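# Stow lit-lamp kits in drawers, return the signalled one

## Task

Some or all of the kits on the tray have a lit lamp beside them, each lamp a different colour. Place every kit with a lit lamp into its own drawer that was empty at the start (one kit per drawer), close all drawers completely, and leave the unlit kits on the tray. After a while the signal tower shows one of those lamp colours. Return only the kit whose lamp had that colour to the tray and close all drawers completely again. Nothing may count as done if only the robot is holding it in place at the end. Finish by releasing everything and moving the arms clear.

## Robot and tools

Robot: two 7-joint arms, left_arm and right_arm, each ending in a two-finger gripper. The names are labels, not image sides; left_arm sits on the +y side.

Frame: one shared world frame. Origin on the table surface midway between the arms, +x out across the table, +z up. Positions are in metres, orientations as quaternions w,x,y,z. The reported hand position can be somewhat wrong, more so when the arm is stretched far.

Gripper geometry: fingers point along the gripper's +z and open and close along its y. The reported position is the point between the pads when closed; fingertips extend about 33 mm past it when closed, about 9 mm when fully open. Closing pushes the tips roughly 24 mm further out, so keep that margin above surfaces.

Tool execute_actions, argument actions: a list holding zero or one item. Empty list: no command, just the current state. An item with rows (and optional steps, 1 to 15, default 15) is a motion; each control step is 1/30 s, one row per step, the final row repeated if rows run out. An item with only steps (up to 300) is a wait counted from the last result. Optional pictures: true/false for camera images. A refused call sends nothing.

Each row is exactly 20 numbers covering both arms together, even if one arm stays still: left_arm's 7 joint targets, then its gripper position, force_limit, speed; then the same 10 for right_arm. Joint numbers are absolute target angles in radians (same form as the Joint positions line), not offsets. Stated ranges per joint, in order: waist -2.744..2.744, shoulder -1.784..1.784, upper arm roll -2.901..2.901, elbow -3.042..-0.152, forearm roll -2.807..2.807, wrist pitch 0.544..4.517, wrist roll -3.016..3.016. True ends may differ by up to 0.018 rad. A target more than 0.018 past a stated end and beyond the joint's current angle gets the call refused; a target past the real end is clipped there, and the result may note "joint sent to its limit" (possibly from an earlier, still-running move). No such note does not prove there is more room.

Gripper numbers, each in [-1, 1], absolute commands: position +1 fully open (140 mm), pads touch near -0.8, -1 closes until blocked. force_limit: roughly 14 N at -1, 60 N at 0, 107 N at +1. speed: gap change about 30 mm/s at -1, 140 at 0, 250 at +1. To leave a gripper unchanged, repeat its previous three values; 0 is a real command.

Motion limits: each joint's sent target stays within a lead of its measured angle (0.248 rad for waist, shoulder, upper arm roll, elbow; 0.677 forearm roll; 0.715 wrist pitch; 1.54 wrist roll), and if targets would shift the gripper over 70 mm from where it is, all are pulled back proportionally. Large moves therefore need several calls. Between calls the arms keep heading for the last row until they all nearly stop or a step is HELD.

Result lines: state line with each gripper's position and quaternion; Joint positions and Joint velocities per arm (rad, rad/s); joint torques and external torque estimates (noisy, include friction and held weight; may say "no reading"); object_status: 0 moving, 1 blocked while opening, 2 blocked while closing (a grip), 3 reached target or pads met (a thin item may still be held). position_measured is in counts, 3 open to 230 pads touching, non-linear. To grip, command -1 and confirm status 2. A stopped finger only responds to a new position differing by 0.01 or more; to squeeze harder, raise force_limit and switch -1 to -0.98 or back. "joint command not followed" means the clearance check altered joint targets; HELD marks steps where the row was not (fully) sent.

Faults: joint torque at its load limit (waist, shoulder 35 N m; upper arm roll 32; elbow 30; forearm roll, wrist pitch, wrist roll 12) or 40 N outside force on the arm, tool or held object (weight included) halts that arm for 10 s and drops the rest of the call. Holding loads heats motors; MOTOR HOT warns, then an OVER-TEMPERATURE FAULT brakes the arm until cooled. Avoid arm-to-arm contact, hard pushes, slams, drops, slips, and anything leaving the table, which fails the task. Expect occasional brief tugs on held parts or shoves on loose ones.

Cameras: cam_head_left and cam_head_right (896x504, pinhole with radial distortion, fixed above and behind), cam_left_wrist and cam_right_wrist (616x616 fisheye, mounted on the hands). Calibration is given per camera as K, distortion and T_world_to_cam; real values may deviate slightly, and changed values are listed with pictures.

Tool zoom_image: camera (one of the four names) and region [x0, y0, x1, y1] in that camera's pixels, top-left origin, at most 504 by 504; returns an enlarged crop of the latest image, useful for reading lamp and tower colours.

Tool finished_scene: argument scene, the current scene number. Call it only after drawers are shut, grippers released and arms withdrawn. Replying with no tool call ends everything.

Each tool is called after "Emit:" by a JSON object that holds its "fn" and its "kwargs".

## Session

Emit:
{"fn": "execute_actions", "kwargs": {"actions": []}}

Scene clock: 0.00 s of 15600.00 s.
left_arm: end_effector_position=(+0.4309, +0.6673, +0.3597) position_measured=3 object_status=3 end_effector_quat_wxyz=(+0.092, +0.914, -0.355, -0.172) | right_arm: end_effector_position=(+0.5271, -0.0817, +0.2502) position_measured=3 object_status=3 end_effector_quat_wxyz=(-0.390, +0.815, -0.409, +0.127)
Joint positions: left_arm=[ 0.48   0.203 -0.008 -1.428  0.146  1.266 -0.326] | right_arm=[ 0.733  0.017 -0.05  -2.264  1.415  2.995 -1.392]
Joint velocities: left_arm=[ 0.    -0.    -0.001 -0.001  0.002 -0.    -0.   ] | right_arm=[ 0.     0.     0.001  0.001 -0.    -0.001 -0.001]
Joint torques (N m, as the joint torque sensors report them, + toward a larger angle): no reading
External joint torques (N m, as the arm's controller estimates them; a push from outside toward a larger angle lowers the number): no reading

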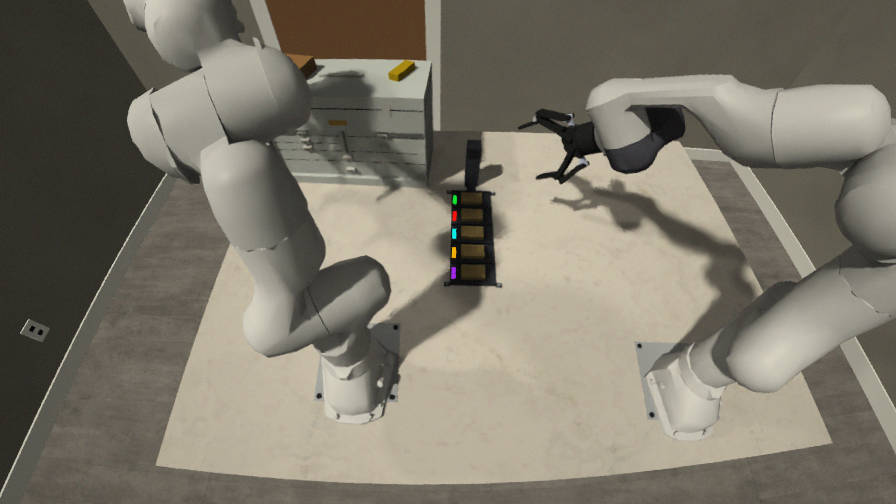

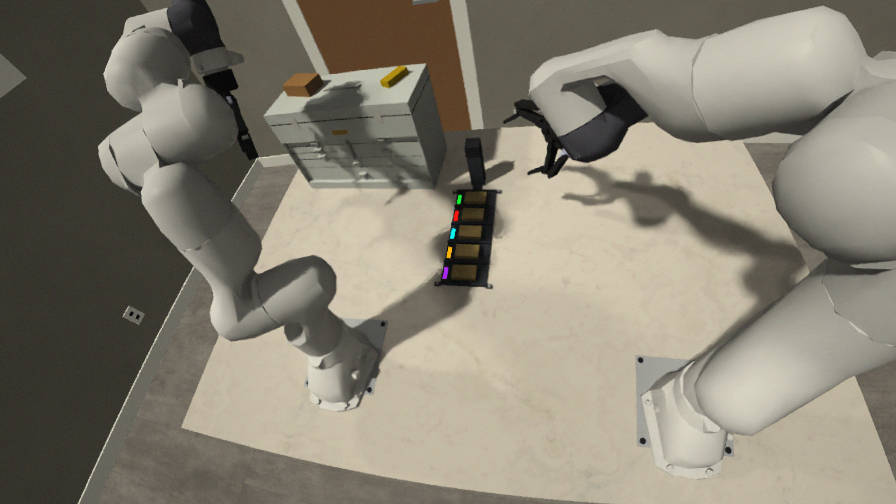

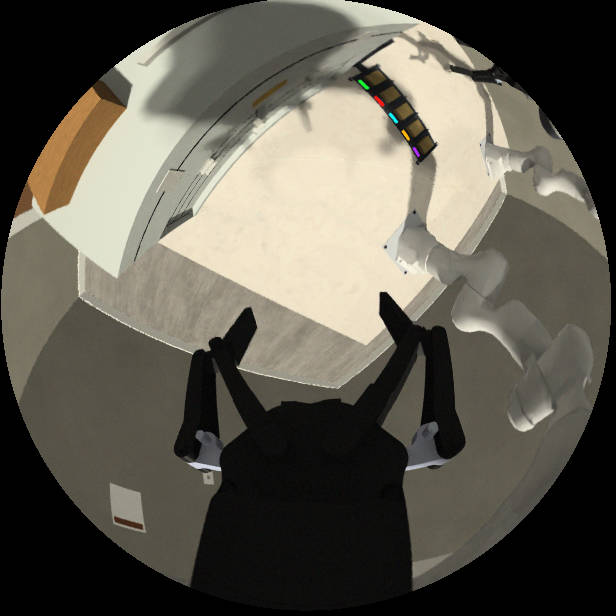

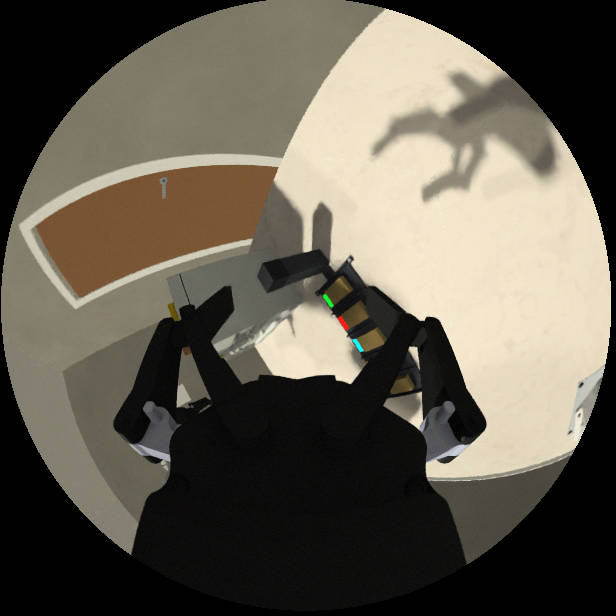

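Emit:
{"fn": "zoom_image", "kwargs": {"camera": "cam_head_right", "region": [250, 50, 520, 300]}}

Emit:
{"fn": "zoom_image", "kwargs": {"camera": "cam_head_left", "region": [260, 50, 520, 300]}}

Region (250, 50, 520, 300) of cam_head_right's 896x504 image, scaled by 1.867, with more detail than that image has; it fills the top 467 rows of this view, and the rest is white.

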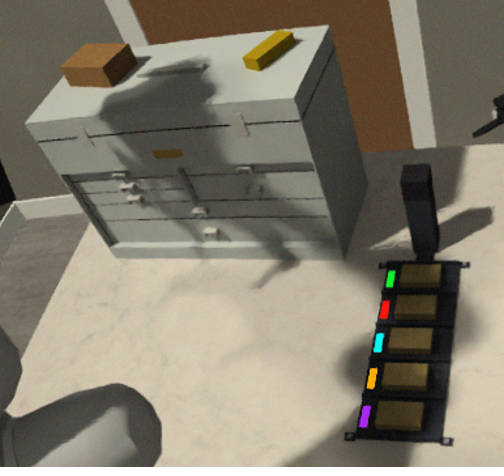

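Region (260, 50, 520, 300) of cam_head_left's 896x504 image, scaled by 1.938, with more detail than that image has; it fills the top 485 rows of this view, and the rest is white.

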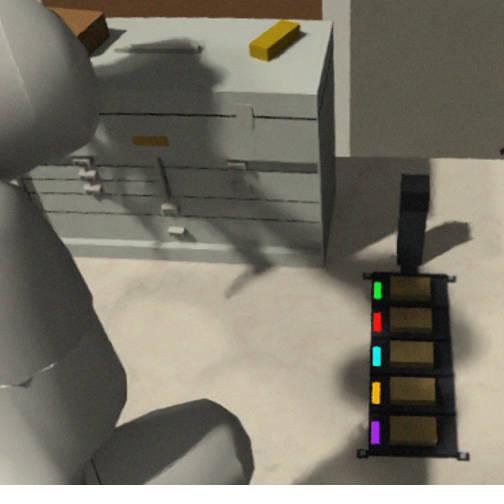

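Emit:
{"fn": "execute_actions", "kwargs": {"actions": [{"rows":[[0,-0.677,0,-2.954,0,2.819,1.57,1,0,0,0.733,0.017,-0.05,-2.264,1.415,2.995,-1.392,1,0,0]],"steps":15}], "pictures": false}}

Emit:
{"fn": "execute_actions", "kwargs": {"actions": [{"steps":90}]}}

Scene clock: 80.00 s of 15600.00 s.
left_arm: end_effector_position=(+0.5693, +0.5061, +0.4063) position_measured=3 object_status=3 end_effector_quat_wxyz=(+0.085, -0.639, +0.764, -0.018) | right_arm: end_effector_position=(+0.5271, -0.0817, +0.2502) position_measured=3 object_status=3 end_effector_quat_wxyz=(-0.390, +0.815, -0.409, +0.127)
Joint positions: left_arm=[ 0.162 -0.127  0.    -1.786  0.055  1.825  0.345] | right_arm=[ 0.733  0.017 -0.05  -2.264  1.415  2.995 -1.392]
Joint velocities: left_arm=[-0.56  -0.734 -0.051 -0.723 -0.12   1.156  1.248] | right_arm=[-0.    -0.002 -0.     0.002  0.    -0.001 -0.001]
Joint torques (N m, as the joint torque sensors report them, + toward a larger angle): left_arm=[  2.38 -26.54   1.83  24.81   0.66   4.14   0.79] | right_arm=[  0.47 -32.53  -1.21  23.31  -1.63   1.66   0.05]
External joint torques (N m, as the arm's controller estimates them; a push from outside toward a larger angle lowers the number): left_arm=[-1.8  -1.55 -2.28 -1.78 -0.57  0.96  0.84] | right_arm=[ 0.43 -1.44 -1.19  0.52 -0.08 -0.07  0.09]
Steps of this call (steps 1 to 90: nothing new was sent; then 76.50 s passed at rest; steps 91 to 105: all 15 steps of this action). Readings (joint positions | what the end effector reports):
91: left_arm=[0.469 0.189 -0.000 -1.452 0.138 1.300 -0.283] | right_arm=[0.733 0.017 -0.050 -2.264 1.415 2.995 -1.392] | left_arm position_measured=3 object_status=3 | right_arm position_measured=3 object_status=3
92: left_arm=[0.452 0.170 0.004 -1.477 0.130 1.336 -0.237] | right_arm=[0.733 0.017 -0.050 -2.264 1.415 2.995 -1.392] | left_arm position_measured=3 object_status=3 | right_arm position_measured=3 object_status=3
94: left_arm=[0.411 0.127 0.005 -1.525 0.115 1.408 -0.145] | right_arm=[0.733 0.017 -0.050 -2.264 1.415 2.995 -1.392] | left_arm position_measured=3 object_status=3 | right_arm position_measured=3 object_status=3
98: left_arm=[0.320 0.038 0.004 -1.617 0.088 1.555 0.039] | right_arm=[0.733 0.017 -0.050 -2.264 1.415 2.995 -1.392] | left_arm position_measured=3 object_status=3 | right_arm position_measured=3 object_status=3
105: the state above

Scene clock: 83.00 s of 15600.00 s.
left_arm: end_effector_position=(+0.4610, +0.3976, +0.2160) position_measured=3 object_status=3 end_effector_quat_wxyz=(+0.265, -0.010, +0.964, +0.002) | right_arm: end_effector_position=(+0.5271, -0.0817, +0.2502) position_measured=3 object_status=3 end_effector_quat_wxyz=(-0.390, +0.815, -0.409, +0.127)
Joint positions: left_arm=[ 0.003 -0.675 -0.002 -2.953  0.003  2.815  1.563] | right_arm=[ 0.733  0.017 -0.05  -2.264  1.415  2.995 -1.392]
Joint velocities: left_arm=[-0.    -0.001 -0.     0.001 -0.     0.    -0.001] | right_arm=[ 0.001  0.     0.001 -0.    -0.002 -0.001  0.   ]
Joint torques (N m, as the joint torque sensors report them, + toward a larger angle): left_arm=[-2.03 -9.56  1.4  21.65  0.02  4.08  0.4 ] | right_arm=[  0.29 -32.6   -1.13  23.32  -1.64   1.66   0.1 ]
External joint torques (N m, as the arm's controller estimates them; a push from outside toward a larger angle lowers the number): left_arm=[-2.   -1.72  1.98 -1.66 -0.61  0.76  0.41] | right_arm=[ 0.16 -1.72 -1.2   0.65 -0.1  -0.05  0.14]
Steps of this call (steps 1 to 75: the robot went on to your last target; steps 76 to 90: nothing new was sent). Readings (joint positions | what the end effector reports):
1: left_arm=[0.143 -0.154 -0.001 -1.813 0.051 1.868 0.388] | right_arm=[0.733 0.017 -0.050 -2.264 1.415 2.995 -1.392] | left_arm position_measured=3 object_status=3 | right_arm position_measured=3 object_status=3
2: left_arm=[0.126 -0.181 -0.001 -1.842 0.047 1.913 0.431] | right_arm=[0.733 0.017 -0.050 -2.264 1.415 2.995 -1.392] | left_arm position_measured=3 object_status=3 | right_arm position_measured=3 object_status=3
4: left_arm=[0.096 -0.239 -0.002 -1.900 0.040 2.007 0.516] | right_arm=[0.733 0.017 -0.050 -2.264 1.415 2.995 -1.392] | left_arm position_measured=3 object_status=3 | right_arm position_measured=3 object_status=3
8: left_arm=[0.055 -0.361 -0.003 -2.024 0.029 2.201 0.675] | right_arm=[0.733 0.017 -0.050 -2.264 1.415 2.995 -1.392] | left_arm position_measured=3 object_status=3 | right_arm position_measured=3 object_status=3
90: the state above
All arms were judged still, so your last target was given up. Only a new action makes them travel on or press farther. Fingers that are still opening or closing keep moving.
camera_calibration (this result's frames):
cam_left_wrist: T_world_to_cam=[[0.145465, 0.988813, 0.0329934, -0.45917], [0.560664, -0.109865, 0.820723, -0.378969], [0.815166, -0.100889, -0.570373, -0.021877], [0, 0, 0, 1]] pos_world=[0.297101, 0.410191, 0.3137]
cam_right_wrist: T_world_to_cam=[[-0.57677, -0.368073, -0.729286, 0.453508], [-0.783643, 0.501451, 0.366674, 0.353613], [0.230738, 0.782987, -0.57766, 0.263127], [0, 0, 0, 1]] pos_world=[0.477962, -0.216421, 0.353074]

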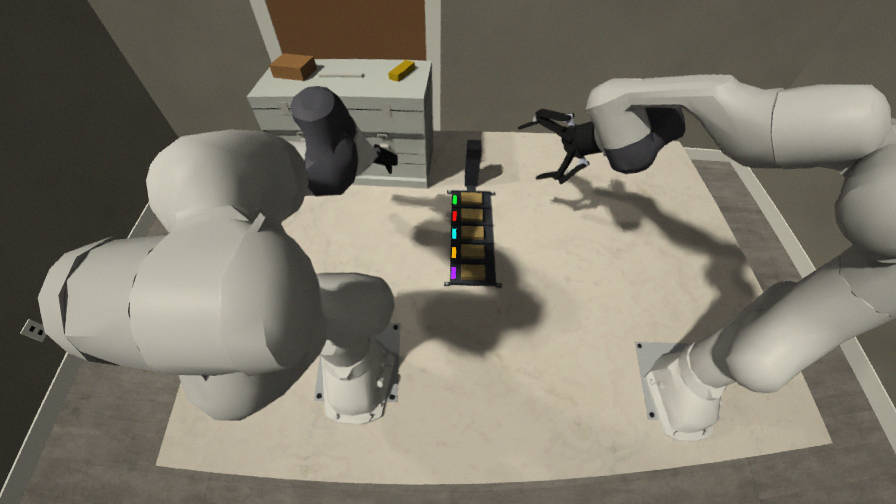

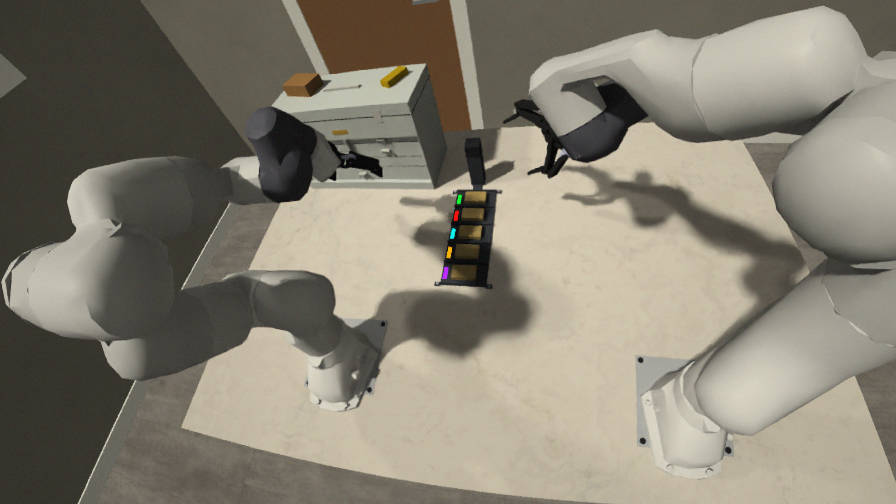

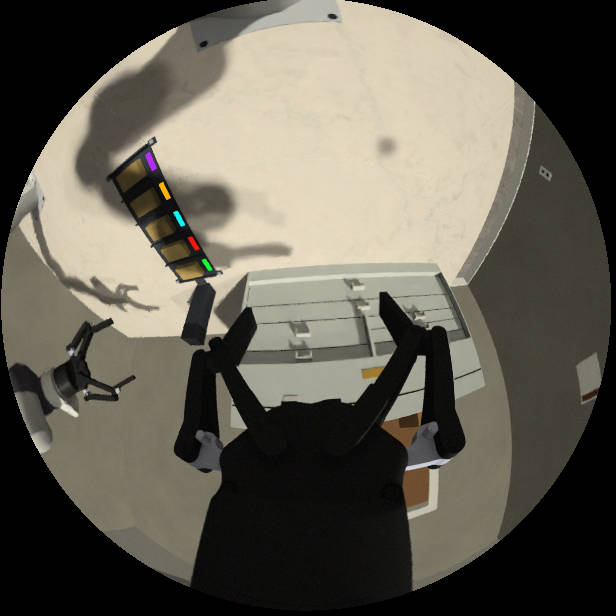

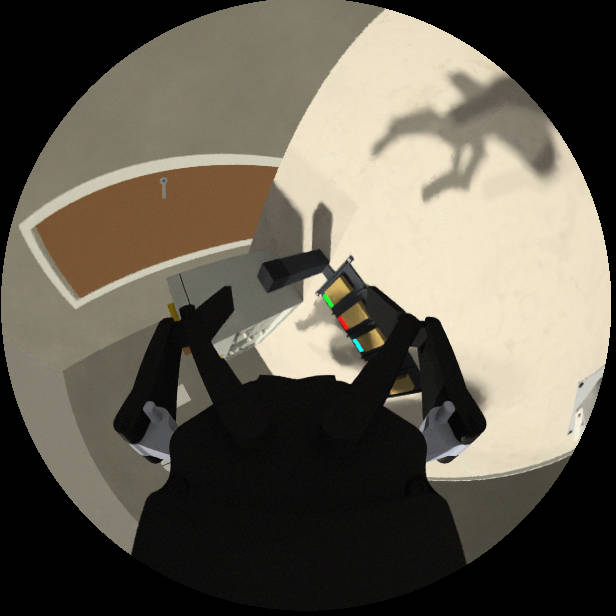

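Emit:
{"fn": "zoom_image", "kwargs": {"camera": "cam_left_wrist", "region": [220, 240, 500, 420]}}

Region (220, 240, 500, 420) of cam_left_wrist's 616x616 image, scaled by 1.800, with more detail than that image has; it fills the top 324 rows of this view, and the rest is white.

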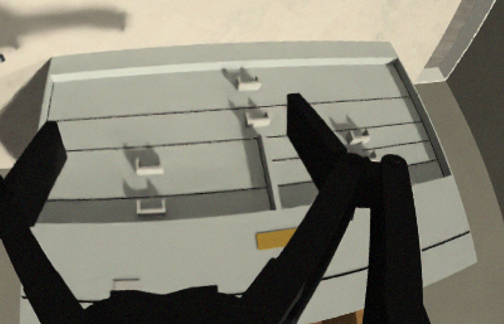

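Emit:
{"fn": "execute_actions", "kwargs": {"actions": [{"rows":[[0.45,0.358,0,-2.791,0.518,3.99,1.57,0,0,0,0.733,0.017,-0.05,-2.264,1.415,2.995,-1.392,1,0,0]],"steps":15}], "pictures": false}}

Emit:
{"fn": "execute_actions", "kwargs": {"actions": [{"steps":75}]}}

Scene clock: 203.50 s of 15600.00 s.
left_arm: end_effector_position=(+0.5826, +0.5407, +0.2041) position_measured=108 object_status=0 end_effector_quat_wxyz=(+0.446, +0.028, +0.892, +0.074) | right_arm: end_effector_position=(+0.5271, -0.0817, +0.2502) position_measured=3 object_status=3 end_effector_quat_wxyz=(-0.390, +0.815, -0.409, +0.127)
Joint positions: left_arm=[ 0.43  -0.017  0.002 -2.785  0.462  3.732  1.563] | right_arm=[ 0.733  0.017 -0.05  -2.264  1.415  2.995 -1.392]
Joint velocities: left_arm=[ 0.295  2.279  0.014  0.001  0.423  1.503 -0.   ] | right_arm=[-0.    -0.002  0.001  0.     0.001 -0.     0.   ]
Joint torques (N m, as the joint torque sensors report them, + toward a larger angle): left_arm=[ -2.88 -33.49  -1.89  13.31   1.42   5.17   0.38] | right_arm=[  0.44 -32.91  -0.86  22.88  -1.64   1.67   0.03]
External joint torques (N m, as the arm's controller estimates them; a push from outside toward a larger angle lowers the number): left_arm=[1.   2.27 1.76 0.59 0.99 1.14 0.41] | right_arm=[ 0.38 -1.89 -0.86  0.17 -0.1  -0.05  0.08]
Steps of this call (steps 1 to 90: nothing new was sent; then 117.00 s passed at rest; steps 91 to 105: all 15 steps of this action). Readings (joint positions | what the end effector reports):
91: left_arm=[0.019 -0.659 -0.004 -2.944 0.035 2.845 1.563] | right_arm=[0.733 0.017 -0.050 -2.264 1.415 2.995 -1.392] | left_arm position_measured=3 object_status=0 | right_arm position_measured=3 object_status=3
92: left_arm=[0.041 -0.636 -0.004 -2.930 0.068 2.882 1.563] | right_arm=[0.733 0.017 -0.050 -2.264 1.415 2.995 -1.392] | left_arm position_measured=10 object_status=0 | right_arm position_measured=3 object_status=3
94: left_arm=[0.090 -0.587 -0.004 -2.901 0.134 2.964 1.563] | right_arm=[0.733 0.017 -0.050 -2.264 1.415 2.995 -1.392] | left_arm position_measured=25 object_status=0 | right_arm position_measured=3 object_status=3
98: left_arm=[0.216 -0.462 -0.006 -2.850 0.263 3.173 1.563] | right_arm=[0.733 0.017 -0.050 -2.264 1.415 2.995 -1.392] | left_arm position_measured=55 object_status=0 | right_arm position_measured=3 object_status=3
105: the state above

Scene clock: 206.00 s of 15600.00 s.
left_arm: end_effector_position=(+0.5442, +0.4945, +0.0682) position_measured=129 object_status=3 end_effector_quat_wxyz=(+0.407, +0.020, +0.913, -0.013) | right_arm: end_effector_position=(+0.5271, -0.0817, +0.2502) position_measured=3 object_status=3 end_effector_quat_wxyz=(-0.390, +0.815, -0.409, +0.127)
Joint positions: left_arm=[ 0.447  0.356  0.002 -2.792  0.515  3.986  1.563] | right_arm=[ 0.733  0.017 -0.05  -2.264  1.415  2.995 -1.392]
Joint velocities: left_arm=[-0.     0.    -0.002 -0.001 -0.001  0.     0.   ] | right_arm=[-0.001 -0.001 -0.002 -0.001  0.001 -0.     0.002]
Joint torques (N m, as the joint torque sensors report them, + toward a larger angle): left_arm=[  1.54 -27.31  -1.4    9.71   0.86   4.11   0.48] | right_arm=[  0.4  -32.71  -1.23  23.09  -1.58   1.62   0.02]
External joint torques (N m, as the arm's controller estimates them; a push from outside toward a larger angle lowers the number): left_arm=[ 1.56  1.04 -1.1   0.63  0.85  0.69  0.5 ] | right_arm=[ 0.58 -1.74 -1.    0.41 -0.05 -0.13  0.07]
Steps of this call (steps 1 to 45: the robot went on to your last target; steps 46 to 75: nothing new was sent). Readings (joint positions | what the end effector reports):
1: left_arm=[0.437 0.059 0.002 -2.785 0.474 3.775 1.563] | right_arm=[0.733 0.017 -0.050 -2.264 1.415 2.995 -1.392] | left_arm position_measured=116 object_status=0 | right_arm position_measured=3 object_status=3
2: left_arm=[0.440 0.128 0.002 -2.786 0.481 3.805 1.563] | right_arm=[0.733 0.017 -0.050 -2.264 1.415 2.995 -1.392] | left_arm position_measured=123 object_status=0 | right_arm position_measured=3 object_status=3
4: left_arm=[0.444 0.250 0.002 -2.789 0.495 3.857 1.563] | right_arm=[0.733 0.017 -0.050 -2.264 1.415 2.995 -1.392] | left_arm position_measured=129 object_status=0 | right_arm position_measured=3 object_status=3
8: left_arm=[0.446 0.349 0.002 -2.797 0.509 3.922 1.563] | right_arm=[0.733 0.017 -0.050 -2.264 1.415 2.995 -1.392] | left_arm position_measured=129 object_status=0 | right_arm position_measured=3 object_status=3
75: the state above
All arms were judged still, so your last target was given up. Only a new action makes them travel on or press farther. Fingers that are still opening or closing keep moving.
camera_calibration (this result's frames):
cam_left_wrist: T_world_to_cam=[[0.193953, 0.978317, 0.0726513, -0.586052], [0.284588, -0.126983, 0.950203, -0.143819], [0.938825, -0.163619, -0.303046, -0.218782], [0, 0, 0, 1]] pos_world=[0.359994, 0.519285, 0.112934]
cam_right_wrist: T_world_to_cam=[[-0.576769, -0.368074, -0.729286, 0.453508], [-0.783643, 0.501451, 0.366674, 0.353613], [0.230738, 0.782987, -0.57766, 0.263128], [0, 0, 0, 1]] pos_world=[0.477962, -0.216421, 0.353074]

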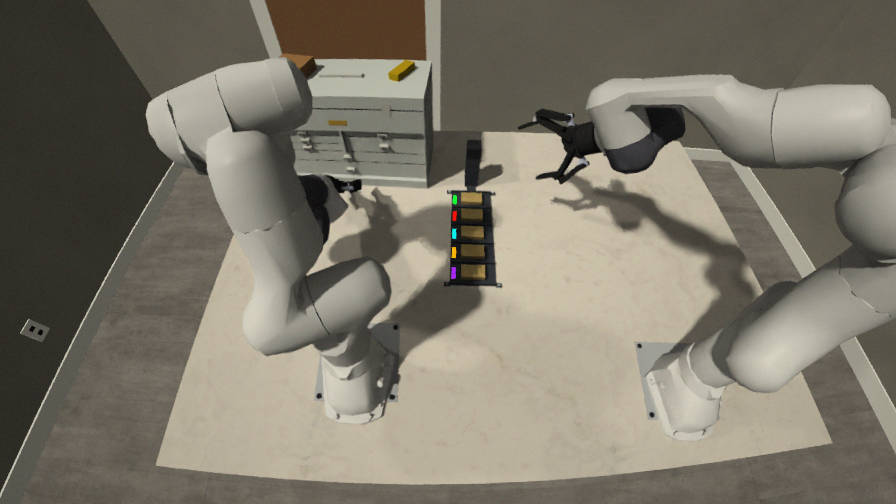

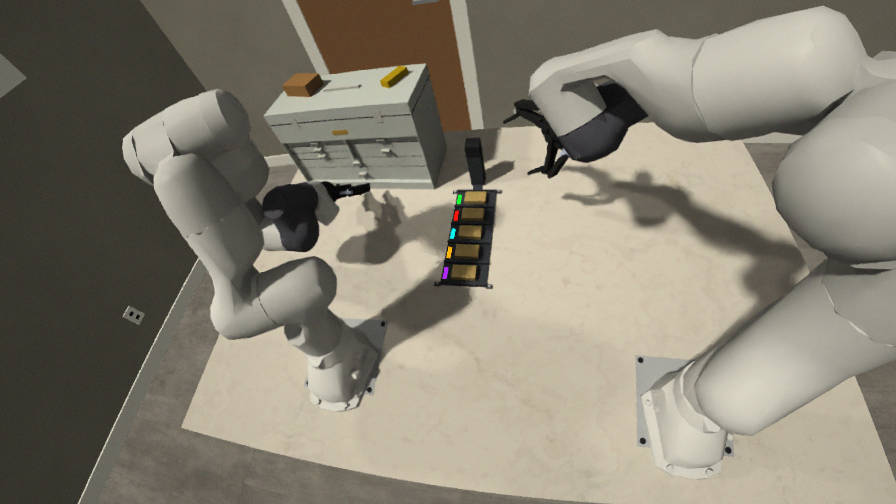

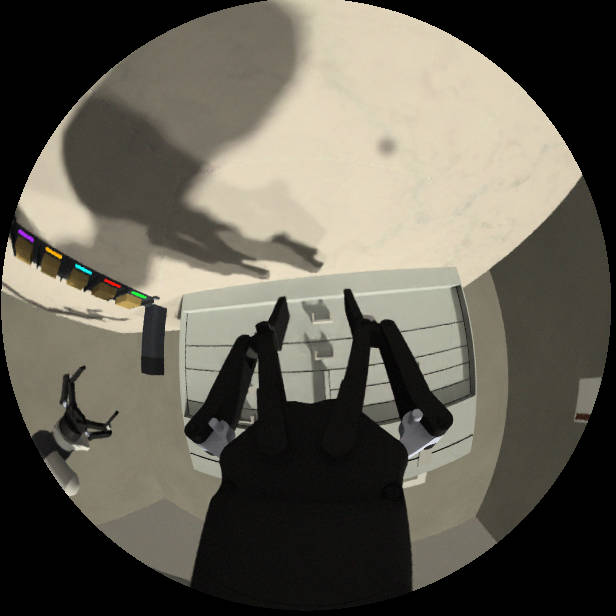

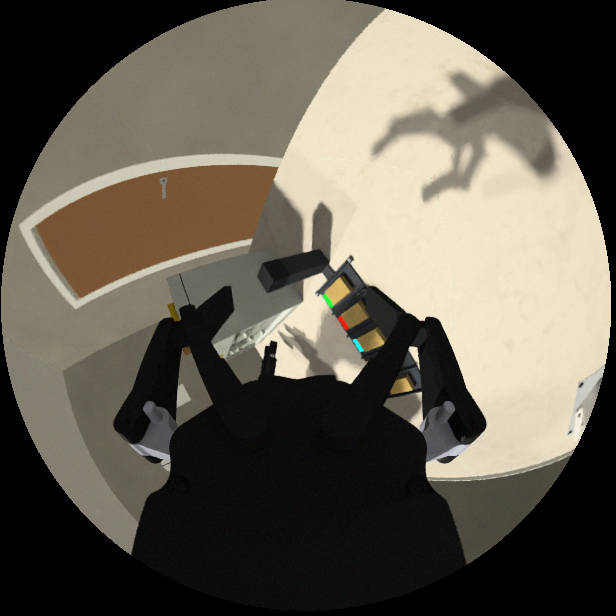

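Emit:
{"fn": "zoom_image", "kwargs": {"camera": "cam_left_wrist", "region": [170, 260, 490, 460]}}

Region (170, 260, 490, 460) of cam_left_wrist's 616x616 image, scaled by 1.575, with more detail than that image has; it fills the top 315 rows of this view, and the rest is white.

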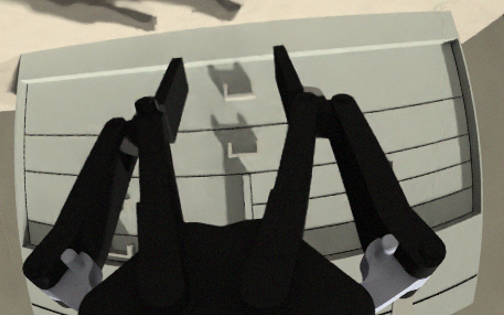

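Emit:
{"fn": "execute_actions", "kwargs": {"actions": [{"rows":[[0.418,0.388,0,-2.719,0.502,3.95,1.545,0,0,0,0.733,0.017,-0.05,-2.264,1.415,2.995,-1.392,1,0,0],[0.418,0.388,0,-2.719,0.502,3.95,1.545,0,0,0,0.733,0.017,-0.05,-2.264,1.415,2.995,-1.392,1,0,0],[0.418,0.388,0,-2.719,0.502,3.95,1.545,0,0,0,0.733,0.017,-0.05,-2.264,1.415,2.995,-1.392,1,0,0],[0.418,0.388,0,-2.719,0.502,3.95,1.545,0,0,0,0.733,0.017,-0.05,-2.264,1.415,2.995,-1.392,1,0,0],[0.418,0.388,0,-2.719,0.502,3.95,1.545,0,0,0,0.733,0.017,-0.05,-2.264,1.415,2.995,-1.392,1,0,0],[0.418,0.388,0,-2.719,0.502,3.95,1.545,0,0,0,0.733,0.017,-0.05,-2.264,1.415,2.995,-1.392,1,0,0],[0.389,0.42,0,-2.646,0.49,3.915,1.526,0,0,0,0.733,0.017,-0.05,-2.264,1.415,2.995,-1.392,1,0,0]],"steps":15}], "pictures": false}}

Emit:
{"fn": "execute_actions", "kwargs": {"actions": [{"steps":30}]}}

Emit:
{"fn": "zoom_image", "kwargs": {"camera": "cam_left_wrist", "region": [200, 240, 440, 420]}}

Scene clock: 256.00 s of 15600.00 s.
left_arm: end_effector_position=(+0.5959, +0.4951, +0.0685) position_measured=129 object_status=3 end_effector_quat_wxyz=(+0.413, +0.033, +0.910, -0.007) | right_arm: end_effector_position=(+0.5271, -0.0817, +0.2502) position_measured=3 object_status=3 end_effector_quat_wxyz=(-0.390, +0.815, -0.409, +0.127)
Joint positions: left_arm=[ 0.392  0.417  0.001 -2.649  0.494  3.927  1.542] | right_arm=[ 0.733  0.017 -0.05  -2.264  1.415  2.995 -1.392]
Joint velocities: left_arm=[-0.003  0.014  0.     0.018 -0.011 -0.047 -0.031] | right_arm=[ 0.    -0.    -0.001  0.002 -0.    -0.001  0.   ]
Joint torques (N m, as the joint torque sensors report them, + toward a larger angle): left_arm=[ -2.88 -30.62  -0.77  11.45  -0.62   3.02  -0.18] | right_arm=[  0.32 -32.85  -1.09  22.83  -1.59   1.64   0.01]
External joint torques (N m, as the arm's controller estimates them; a push from outside toward a larger angle lowers the number): left_arm=[-2.93  1.42 -0.53  0.72 -0.55 -0.42 -0.16] | right_arm=[ 0.39 -1.8  -0.97  0.07 -0.05 -0.1   0.05]
Steps of this call (steps 1 to 90: nothing new was sent; then 46.50 s passed at rest; steps 91 to 105: all 15 steps of this action). Readings (joint positions | what the end effector reports):
91: left_arm=[0.442 0.364 0.003 -2.777 0.513 3.981 1.562] | right_arm=[0.733 0.017 -0.050 -2.264 1.415 2.995 -1.392] | left_arm position_measured=129 object_status=3 | right_arm position_measured=3 object_status=3
92: left_arm=[0.435 0.373 0.003 -2.757 0.511 3.976 1.561] | right_arm=[0.733 0.017 -0.050 -2.264 1.415 2.995 -1.392] | left_arm position_measured=129 object_status=3 | right_arm position_measured=3 object_status=3
94: left_arm=[0.426 0.380 0.002 -2.734 0.508 3.969 1.559] | right_arm=[0.733 0.017 -0.050 -2.264 1.415 2.995 -1.392] | left_arm position_measured=129 object_status=3 | right_arm position_measured=3 object_status=3
98: left_arm=[0.408 0.402 0.003 -2.686 0.501 3.950 1.553] | right_arm=[0.733 0.017 -0.050 -2.264 1.415 2.995 -1.392] | left_arm position_measured=129 object_status=3 | right_arm position_measured=3 object_status=3
105: the state above

Scene clock: 257.00 s of 15600.00 s.
left_arm: end_effector_position=(+0.5953, +0.4957, +0.0661) position_measured=129 object_status=3 end_effector_quat_wxyz=(+0.410, +0.029, +0.912, -0.008) | right_arm: end_effector_position=(+0.5271, -0.0817, +0.2502) position_measured=3 object_status=3 end_effector_quat_wxyz=(-0.390, +0.815, -0.409, +0.127)
Joint positions: left_arm=[ 0.392  0.418  0.001 -2.647  0.493  3.919  1.533] | right_arm=[ 0.733  0.017 -0.05  -2.264  1.415  2.995 -1.392]
Joint velocities: left_arm=[-0.     0.    -0.     0.     0.    -0.    -0.001] | right_arm=[ 0.     0.002 -0.     0.    -0.    -0.     0.001]
Joint torques (N m, as the joint torque sensors report them, + toward a larger angle): left_arm=[ -2.03 -30.01  -0.35  11.79  -0.54   2.89  -0.25] | right_arm=[  0.8  -32.37  -1.09  22.92  -1.61   1.65   0.04]
External joint torques (N m, as the arm's controller estimates them; a push from outside toward a larger angle lowers the number): left_arm=[-2.05  2.01 -0.04  0.87 -0.46 -0.55 -0.23] | right_arm=[ 0.77 -1.53 -1.05  0.26 -0.08 -0.07  0.08]
Steps of this call (steps 1 to 15: the robot went on to your last target; steps 16 to 30: nothing new was sent). Readings (joint positions | what the end effector reports):
1: left_arm=[0.392 0.417 0.001 -2.648 0.494 3.925 1.541] | right_arm=[0.733 0.017 -0.050 -2.264 1.415 2.995 -1.392] | left_arm position_measured=129 object_status=3 | right_arm position_measured=3 object_status=3
2: left_arm=[0.392 0.418 0.001 -2.648 0.494 3.924 1.540] | right_arm=[0.733 0.017 -0.050 -2.264 1.415 2.995 -1.392] | left_arm position_measured=129 object_status=3 | right_arm position_measured=3 object_status=3
4: left_arm=[0.392 0.418 0.001 -2.648 0.493 3.923 1.539] | right_arm=[0.733 0.017 -0.050 -2.264 1.415 2.995 -1.392] | left_arm position_measured=129 object_status=3 | right_arm position_measured=3 object_status=3
8: left_arm=[0.392 0.418 0.001 -2.648 0.493 3.921 1.537] | right_arm=[0.733 0.017 -0.050 -2.264 1.415 2.995 -1.392] | left_arm position_measured=129 object_status=3 | right_arm position_measured=3 object_status=3
30: the state above
All arms were judged still, so your last target was given up. Only a new action makes them travel on or press farther. Fingers that are still opening or closing keep moving.
camera_calibration (this result's frames):
cam_left_wrist: T_world_to_cam=[[0.205613, 0.974499, 0.0898587, -0.603148], [0.275293, -0.145708, 0.950254, -0.141321], [0.939115, -0.170647, -0.298232, -0.26413], [0, 0, 0, 1]] pos_world=[0.410968, 0.522103, 0.109717]
cam_right_wrist: T_world_to_cam=[[-0.57677, -0.368073, -0.729287, 0.453508], [-0.783643, 0.501451, 0.366674, 0.353613], [0.230738, 0.782987, -0.57766, 0.263127], [0, 0, 0, 1]] pos_world=[0.477962, -0.216421, 0.353074]

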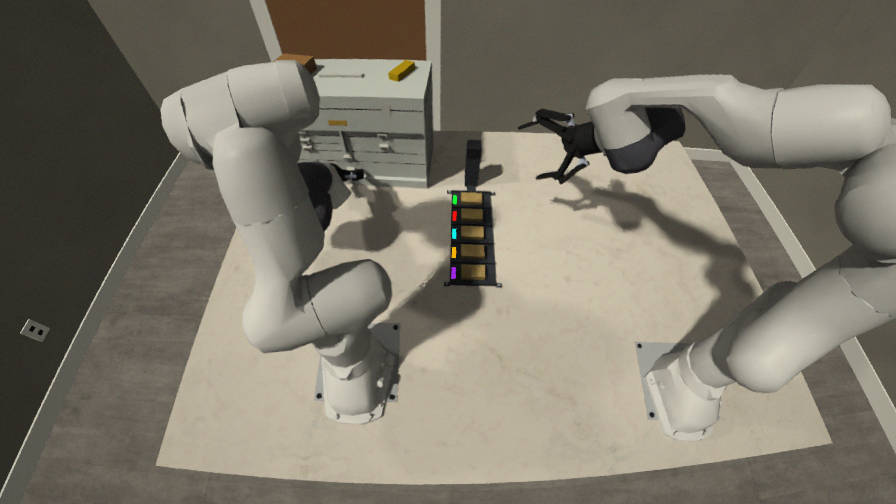

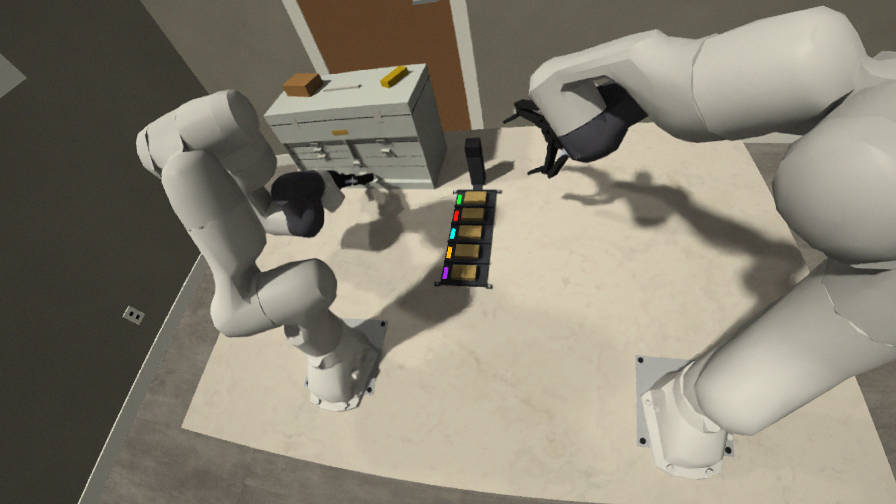

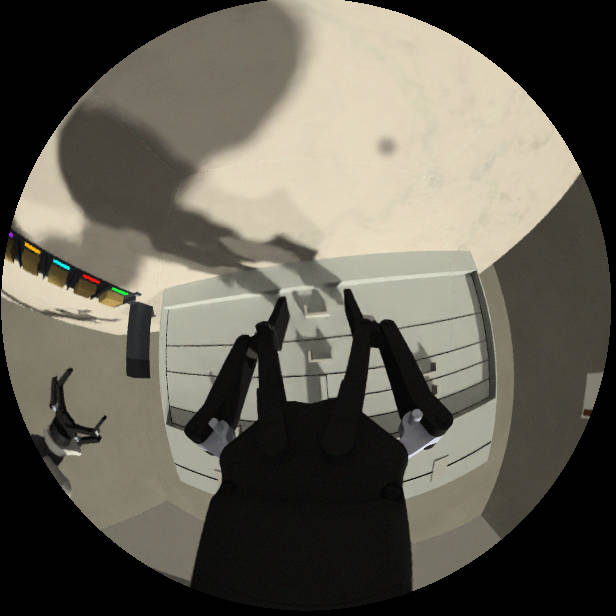

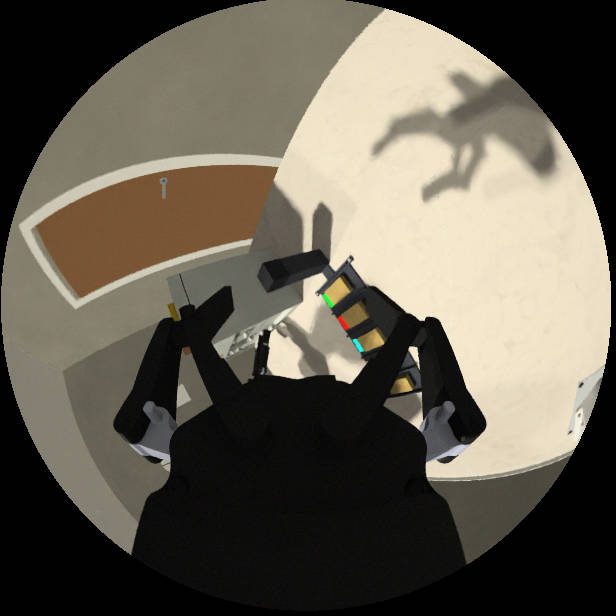

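Region (200, 240, 440, 420) of cam_left_wrist's 616x616 image, scaled by 2.100, with more detail than that image has; it fills the top 378 rows of this view, and the rest is white.

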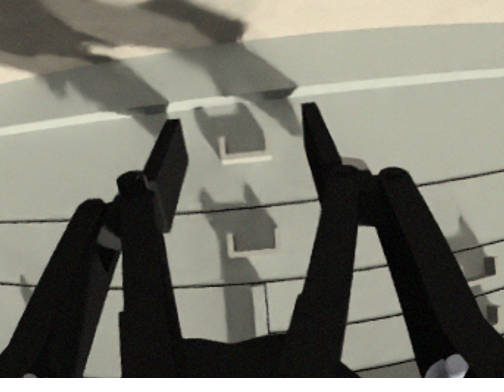

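Emit:
{"fn": "execute_actions", "kwargs": {"actions": [{"rows":[[0.364,0.45,0,-2.584,0.479,3.882,1.52,0,0,0,0.733,0.017,-0.05,-2.264,1.415,2.995,-1.392,1,0,0]],"steps":15}], "pictures": false}}

Emit:
{"fn": "execute_actions", "kwargs": {"actions": [{"steps":20}]}}

Emit:
{"fn": "zoom_image", "kwargs": {"camera": "cam_left_wrist", "region": [200, 240, 440, 420]}}

Scene clock: 278.33 s of 15600.00 s.
left_arm: end_effector_position=(+0.6018, +0.4963, +0.0650) position_measured=129 object_status=3 end_effector_quat_wxyz=(+0.411, +0.030, +0.911, -0.007) | right_arm: end_effector_position=(+0.5271, -0.0817, +0.2502) position_measured=3 object_status=3 end_effector_quat_wxyz=(-0.390, +0.815, -0.409, +0.127)
Joint positions: left_arm=[ 0.383  0.43   0.004 -2.627  0.49   3.914  1.532] | right_arm=[ 0.733  0.017 -0.05  -2.264  1.415  2.995 -1.392]
Joint velocities: left_arm=[-0.001  0.002  0.    -0.001 -0.     0.     0.001] | right_arm=[-0.001 -0.001 -0.001 -0.     0.001 -0.    -0.   ]
Joint torques (N m, as the joint torque sensors report them, + toward a larger angle): left_arm=[ -1.52 -30.84  -1.03  15.12   0.05   2.95   0.1 ] | right_arm=[  0.26 -32.46  -0.8   23.08  -1.61   1.67  -0.01]
External joint torques (N m, as the arm's controller estimates them; a push from outside toward a larger angle lowers the number): left_arm=[-1.48  1.5  -0.71  4.18  0.12 -0.45  0.12] | right_arm=[ 0.27 -1.57 -0.73  0.44 -0.08 -0.05  0.03]
FORCE FAULT: contact force on the left arm reached its limit, and that arm stopped for 10 seconds. The contact can be on any part of that arm, not only on its tool. That arm's remaining commands of this call were not run. That arm holds still and accepts commands again. Move the arm away from the contact; if what it grips holds it there, let go first. Pushing or pulling that hard again can fault the arm again.
The stop of the left arm began at step 94 of this call (marked STOPPED below). From that step on that arm followed nothing that you had sent. 12 of its steps, steps kept back included, did not run and will not run. Nothing is kept back now, and the robot has no last target.
Steps of this call (steps 1 to 90: nothing new was sent; then 8.20 s passed at rest; steps 91 to 105: all 15 steps of this action; steps 106 to 394: the stop continued). Readings (joint positions | what the end effector reports):
91: left_arm=[0.387 0.426 0.002 -2.634 0.490 3.914 1.532] | right_arm=[0.733 0.017 -0.050 -2.264 1.415 2.995 -1.392] | left_arm position_measured=129 object_status=3 | right_arm position_measured=3 object_status=3
92: left_arm=[0.383 0.432 0.003 -2.622 0.489 3.910 1.532] | right_arm=[0.733 0.017 -0.050 -2.264 1.415 2.995 -1.392] | left_arm position_measured=129 object_status=3 | right_arm position_measured=3 object_status=3
94: left_arm=[0.383 0.431 0.003 -2.625 0.489 3.912 1.532] | right_arm=[0.733 0.017 -0.050 -2.264 1.415 2.995 -1.392] | left_arm position_measured=129 object_status=3 | right_arm position_measured=3 object_status=3 STOPPED (the left arm)
98: left_arm=[0.383 0.430 0.004 -2.627 0.490 3.914 1.532] | right_arm=[0.733 0.017 -0.050 -2.264 1.415 2.995 -1.392] | left_arm position_measured=129 object_status=3 | right_arm position_measured=3 object_status=3
394: the state above

Scene clock: 278.37 s of 15600.00 s.
left_arm: end_effector_position=(+0.6018, +0.4963, +0.0650) position_measured=129 object_status=3 end_effector_quat_wxyz=(+0.411, +0.030, +0.911, -0.007) | right_arm: end_effector_position=(+0.5271, -0.0817, +0.2502) position_measured=3 object_status=3 end_effector_quat_wxyz=(-0.390, +0.815, -0.409, +0.127)
Joint positions: left_arm=[ 0.383  0.43   0.004 -2.627  0.49   3.914  1.532] | right_arm=[ 0.733  0.017 -0.05  -2.264  1.415  2.995 -1.392]
Joint velocities: left_arm=[ 0.001 -0.001 -0.001  0.001 -0.     0.     0.   ] | right_arm=[-0.001 -0.001 -0.001  0.001  0.001  0.001  0.001]
Joint torques (N m, as the joint torque sensors report them, + toward a larger angle): left_arm=[ -1.45 -30.69  -0.57  14.44   0.06   2.91   0.11] | right_arm=[  0.12 -33.08  -0.88  23.22  -1.66   1.64   0.03]
External joint torques (N m, as the arm's controller estimates them; a push from outside toward a larger angle lowers the number): left_arm=[-1.52  1.95 -0.33  3.29  0.16 -0.53  0.13] | right_arm=[ 0.17 -2.11 -0.77  0.49 -0.12 -0.1   0.08]
A stop began in an earlier call of the same reply, so what this call sent did not run. Send another action.
Steps of this call (step 1: nothing new was sent). Readings (joint positions | what the end effector reports):
1: the state above
camera_calibration (this result's frames):
cam_left_wrist: T_world_to_cam=[[0.207189, 0.973809, 0.0936383, -0.605848], [0.273346, -0.149528, 0.950223, -0.138899], [0.939337, -0.17128, -0.297168, -0.270354], [0, 0, 0, 1]] pos_world=[0.417447, 0.522905, 0.108375]
cam_right_wrist: T_world_to_cam=[[-0.576769, -0.368073, -0.729287, 0.453508], [-0.783643, 0.501451, 0.366674, 0.353613], [0.230738, 0.782987, -0.57766, 0.263127], [0, 0, 0, 1]] pos_world=[0.477962, -0.216421, 0.353074]

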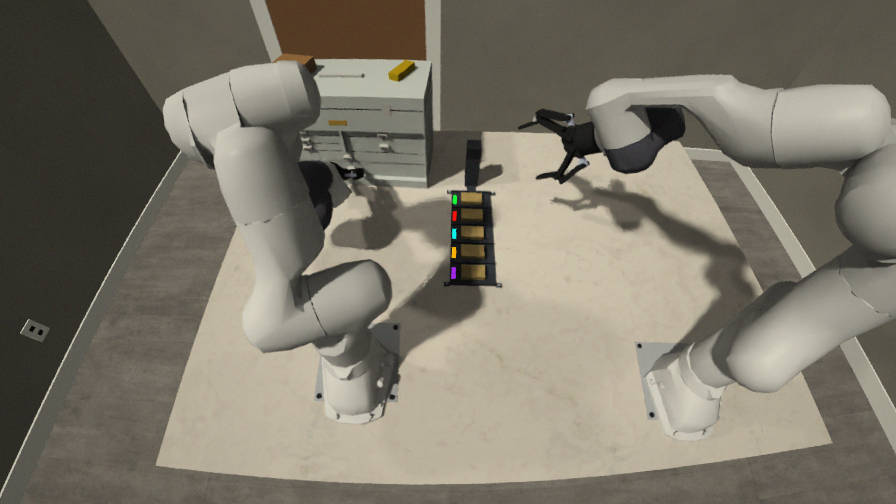

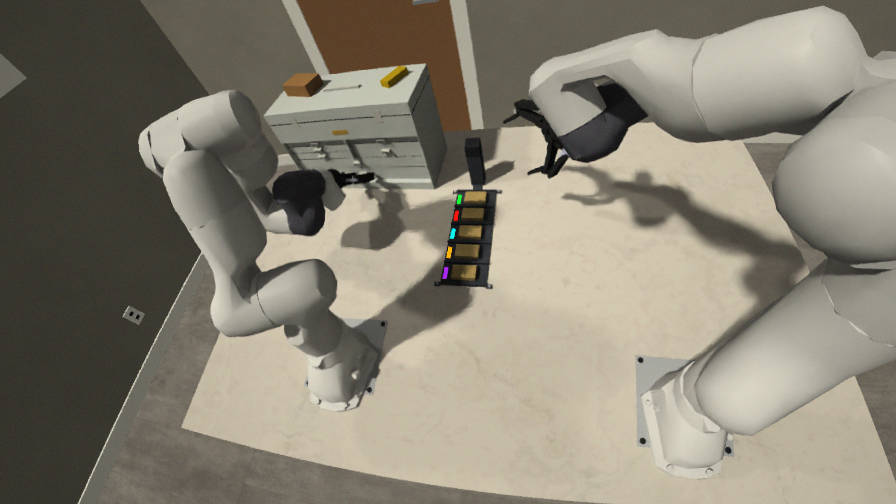

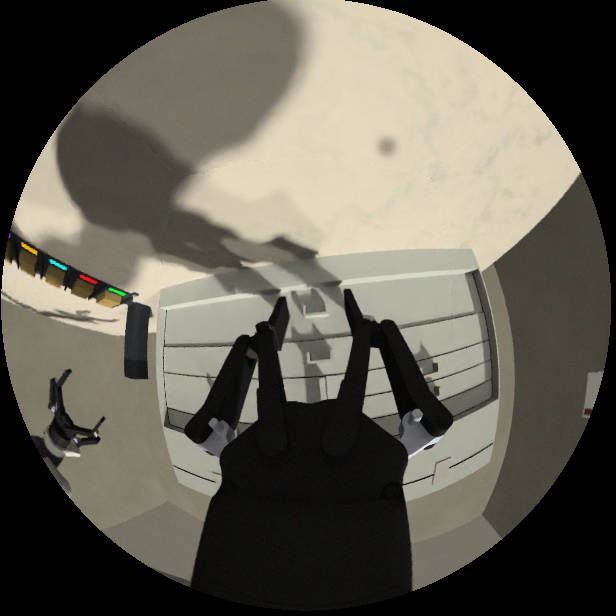

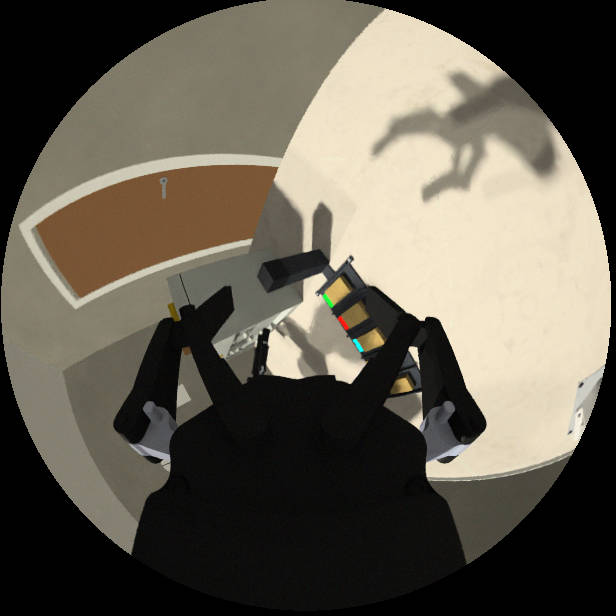

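Region (200, 240, 440, 420) of cam_left_wrist's 616x616 image, scaled by 2.100, with more detail than that image has; it fills the top 378 rows of this view, and the rest is white.

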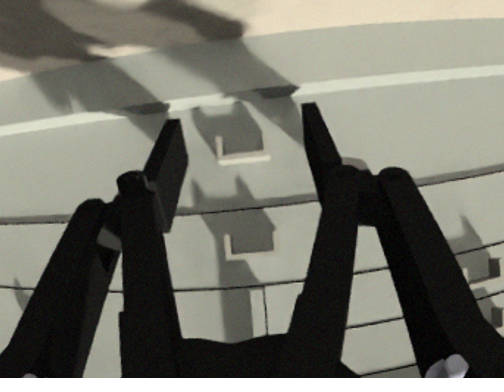

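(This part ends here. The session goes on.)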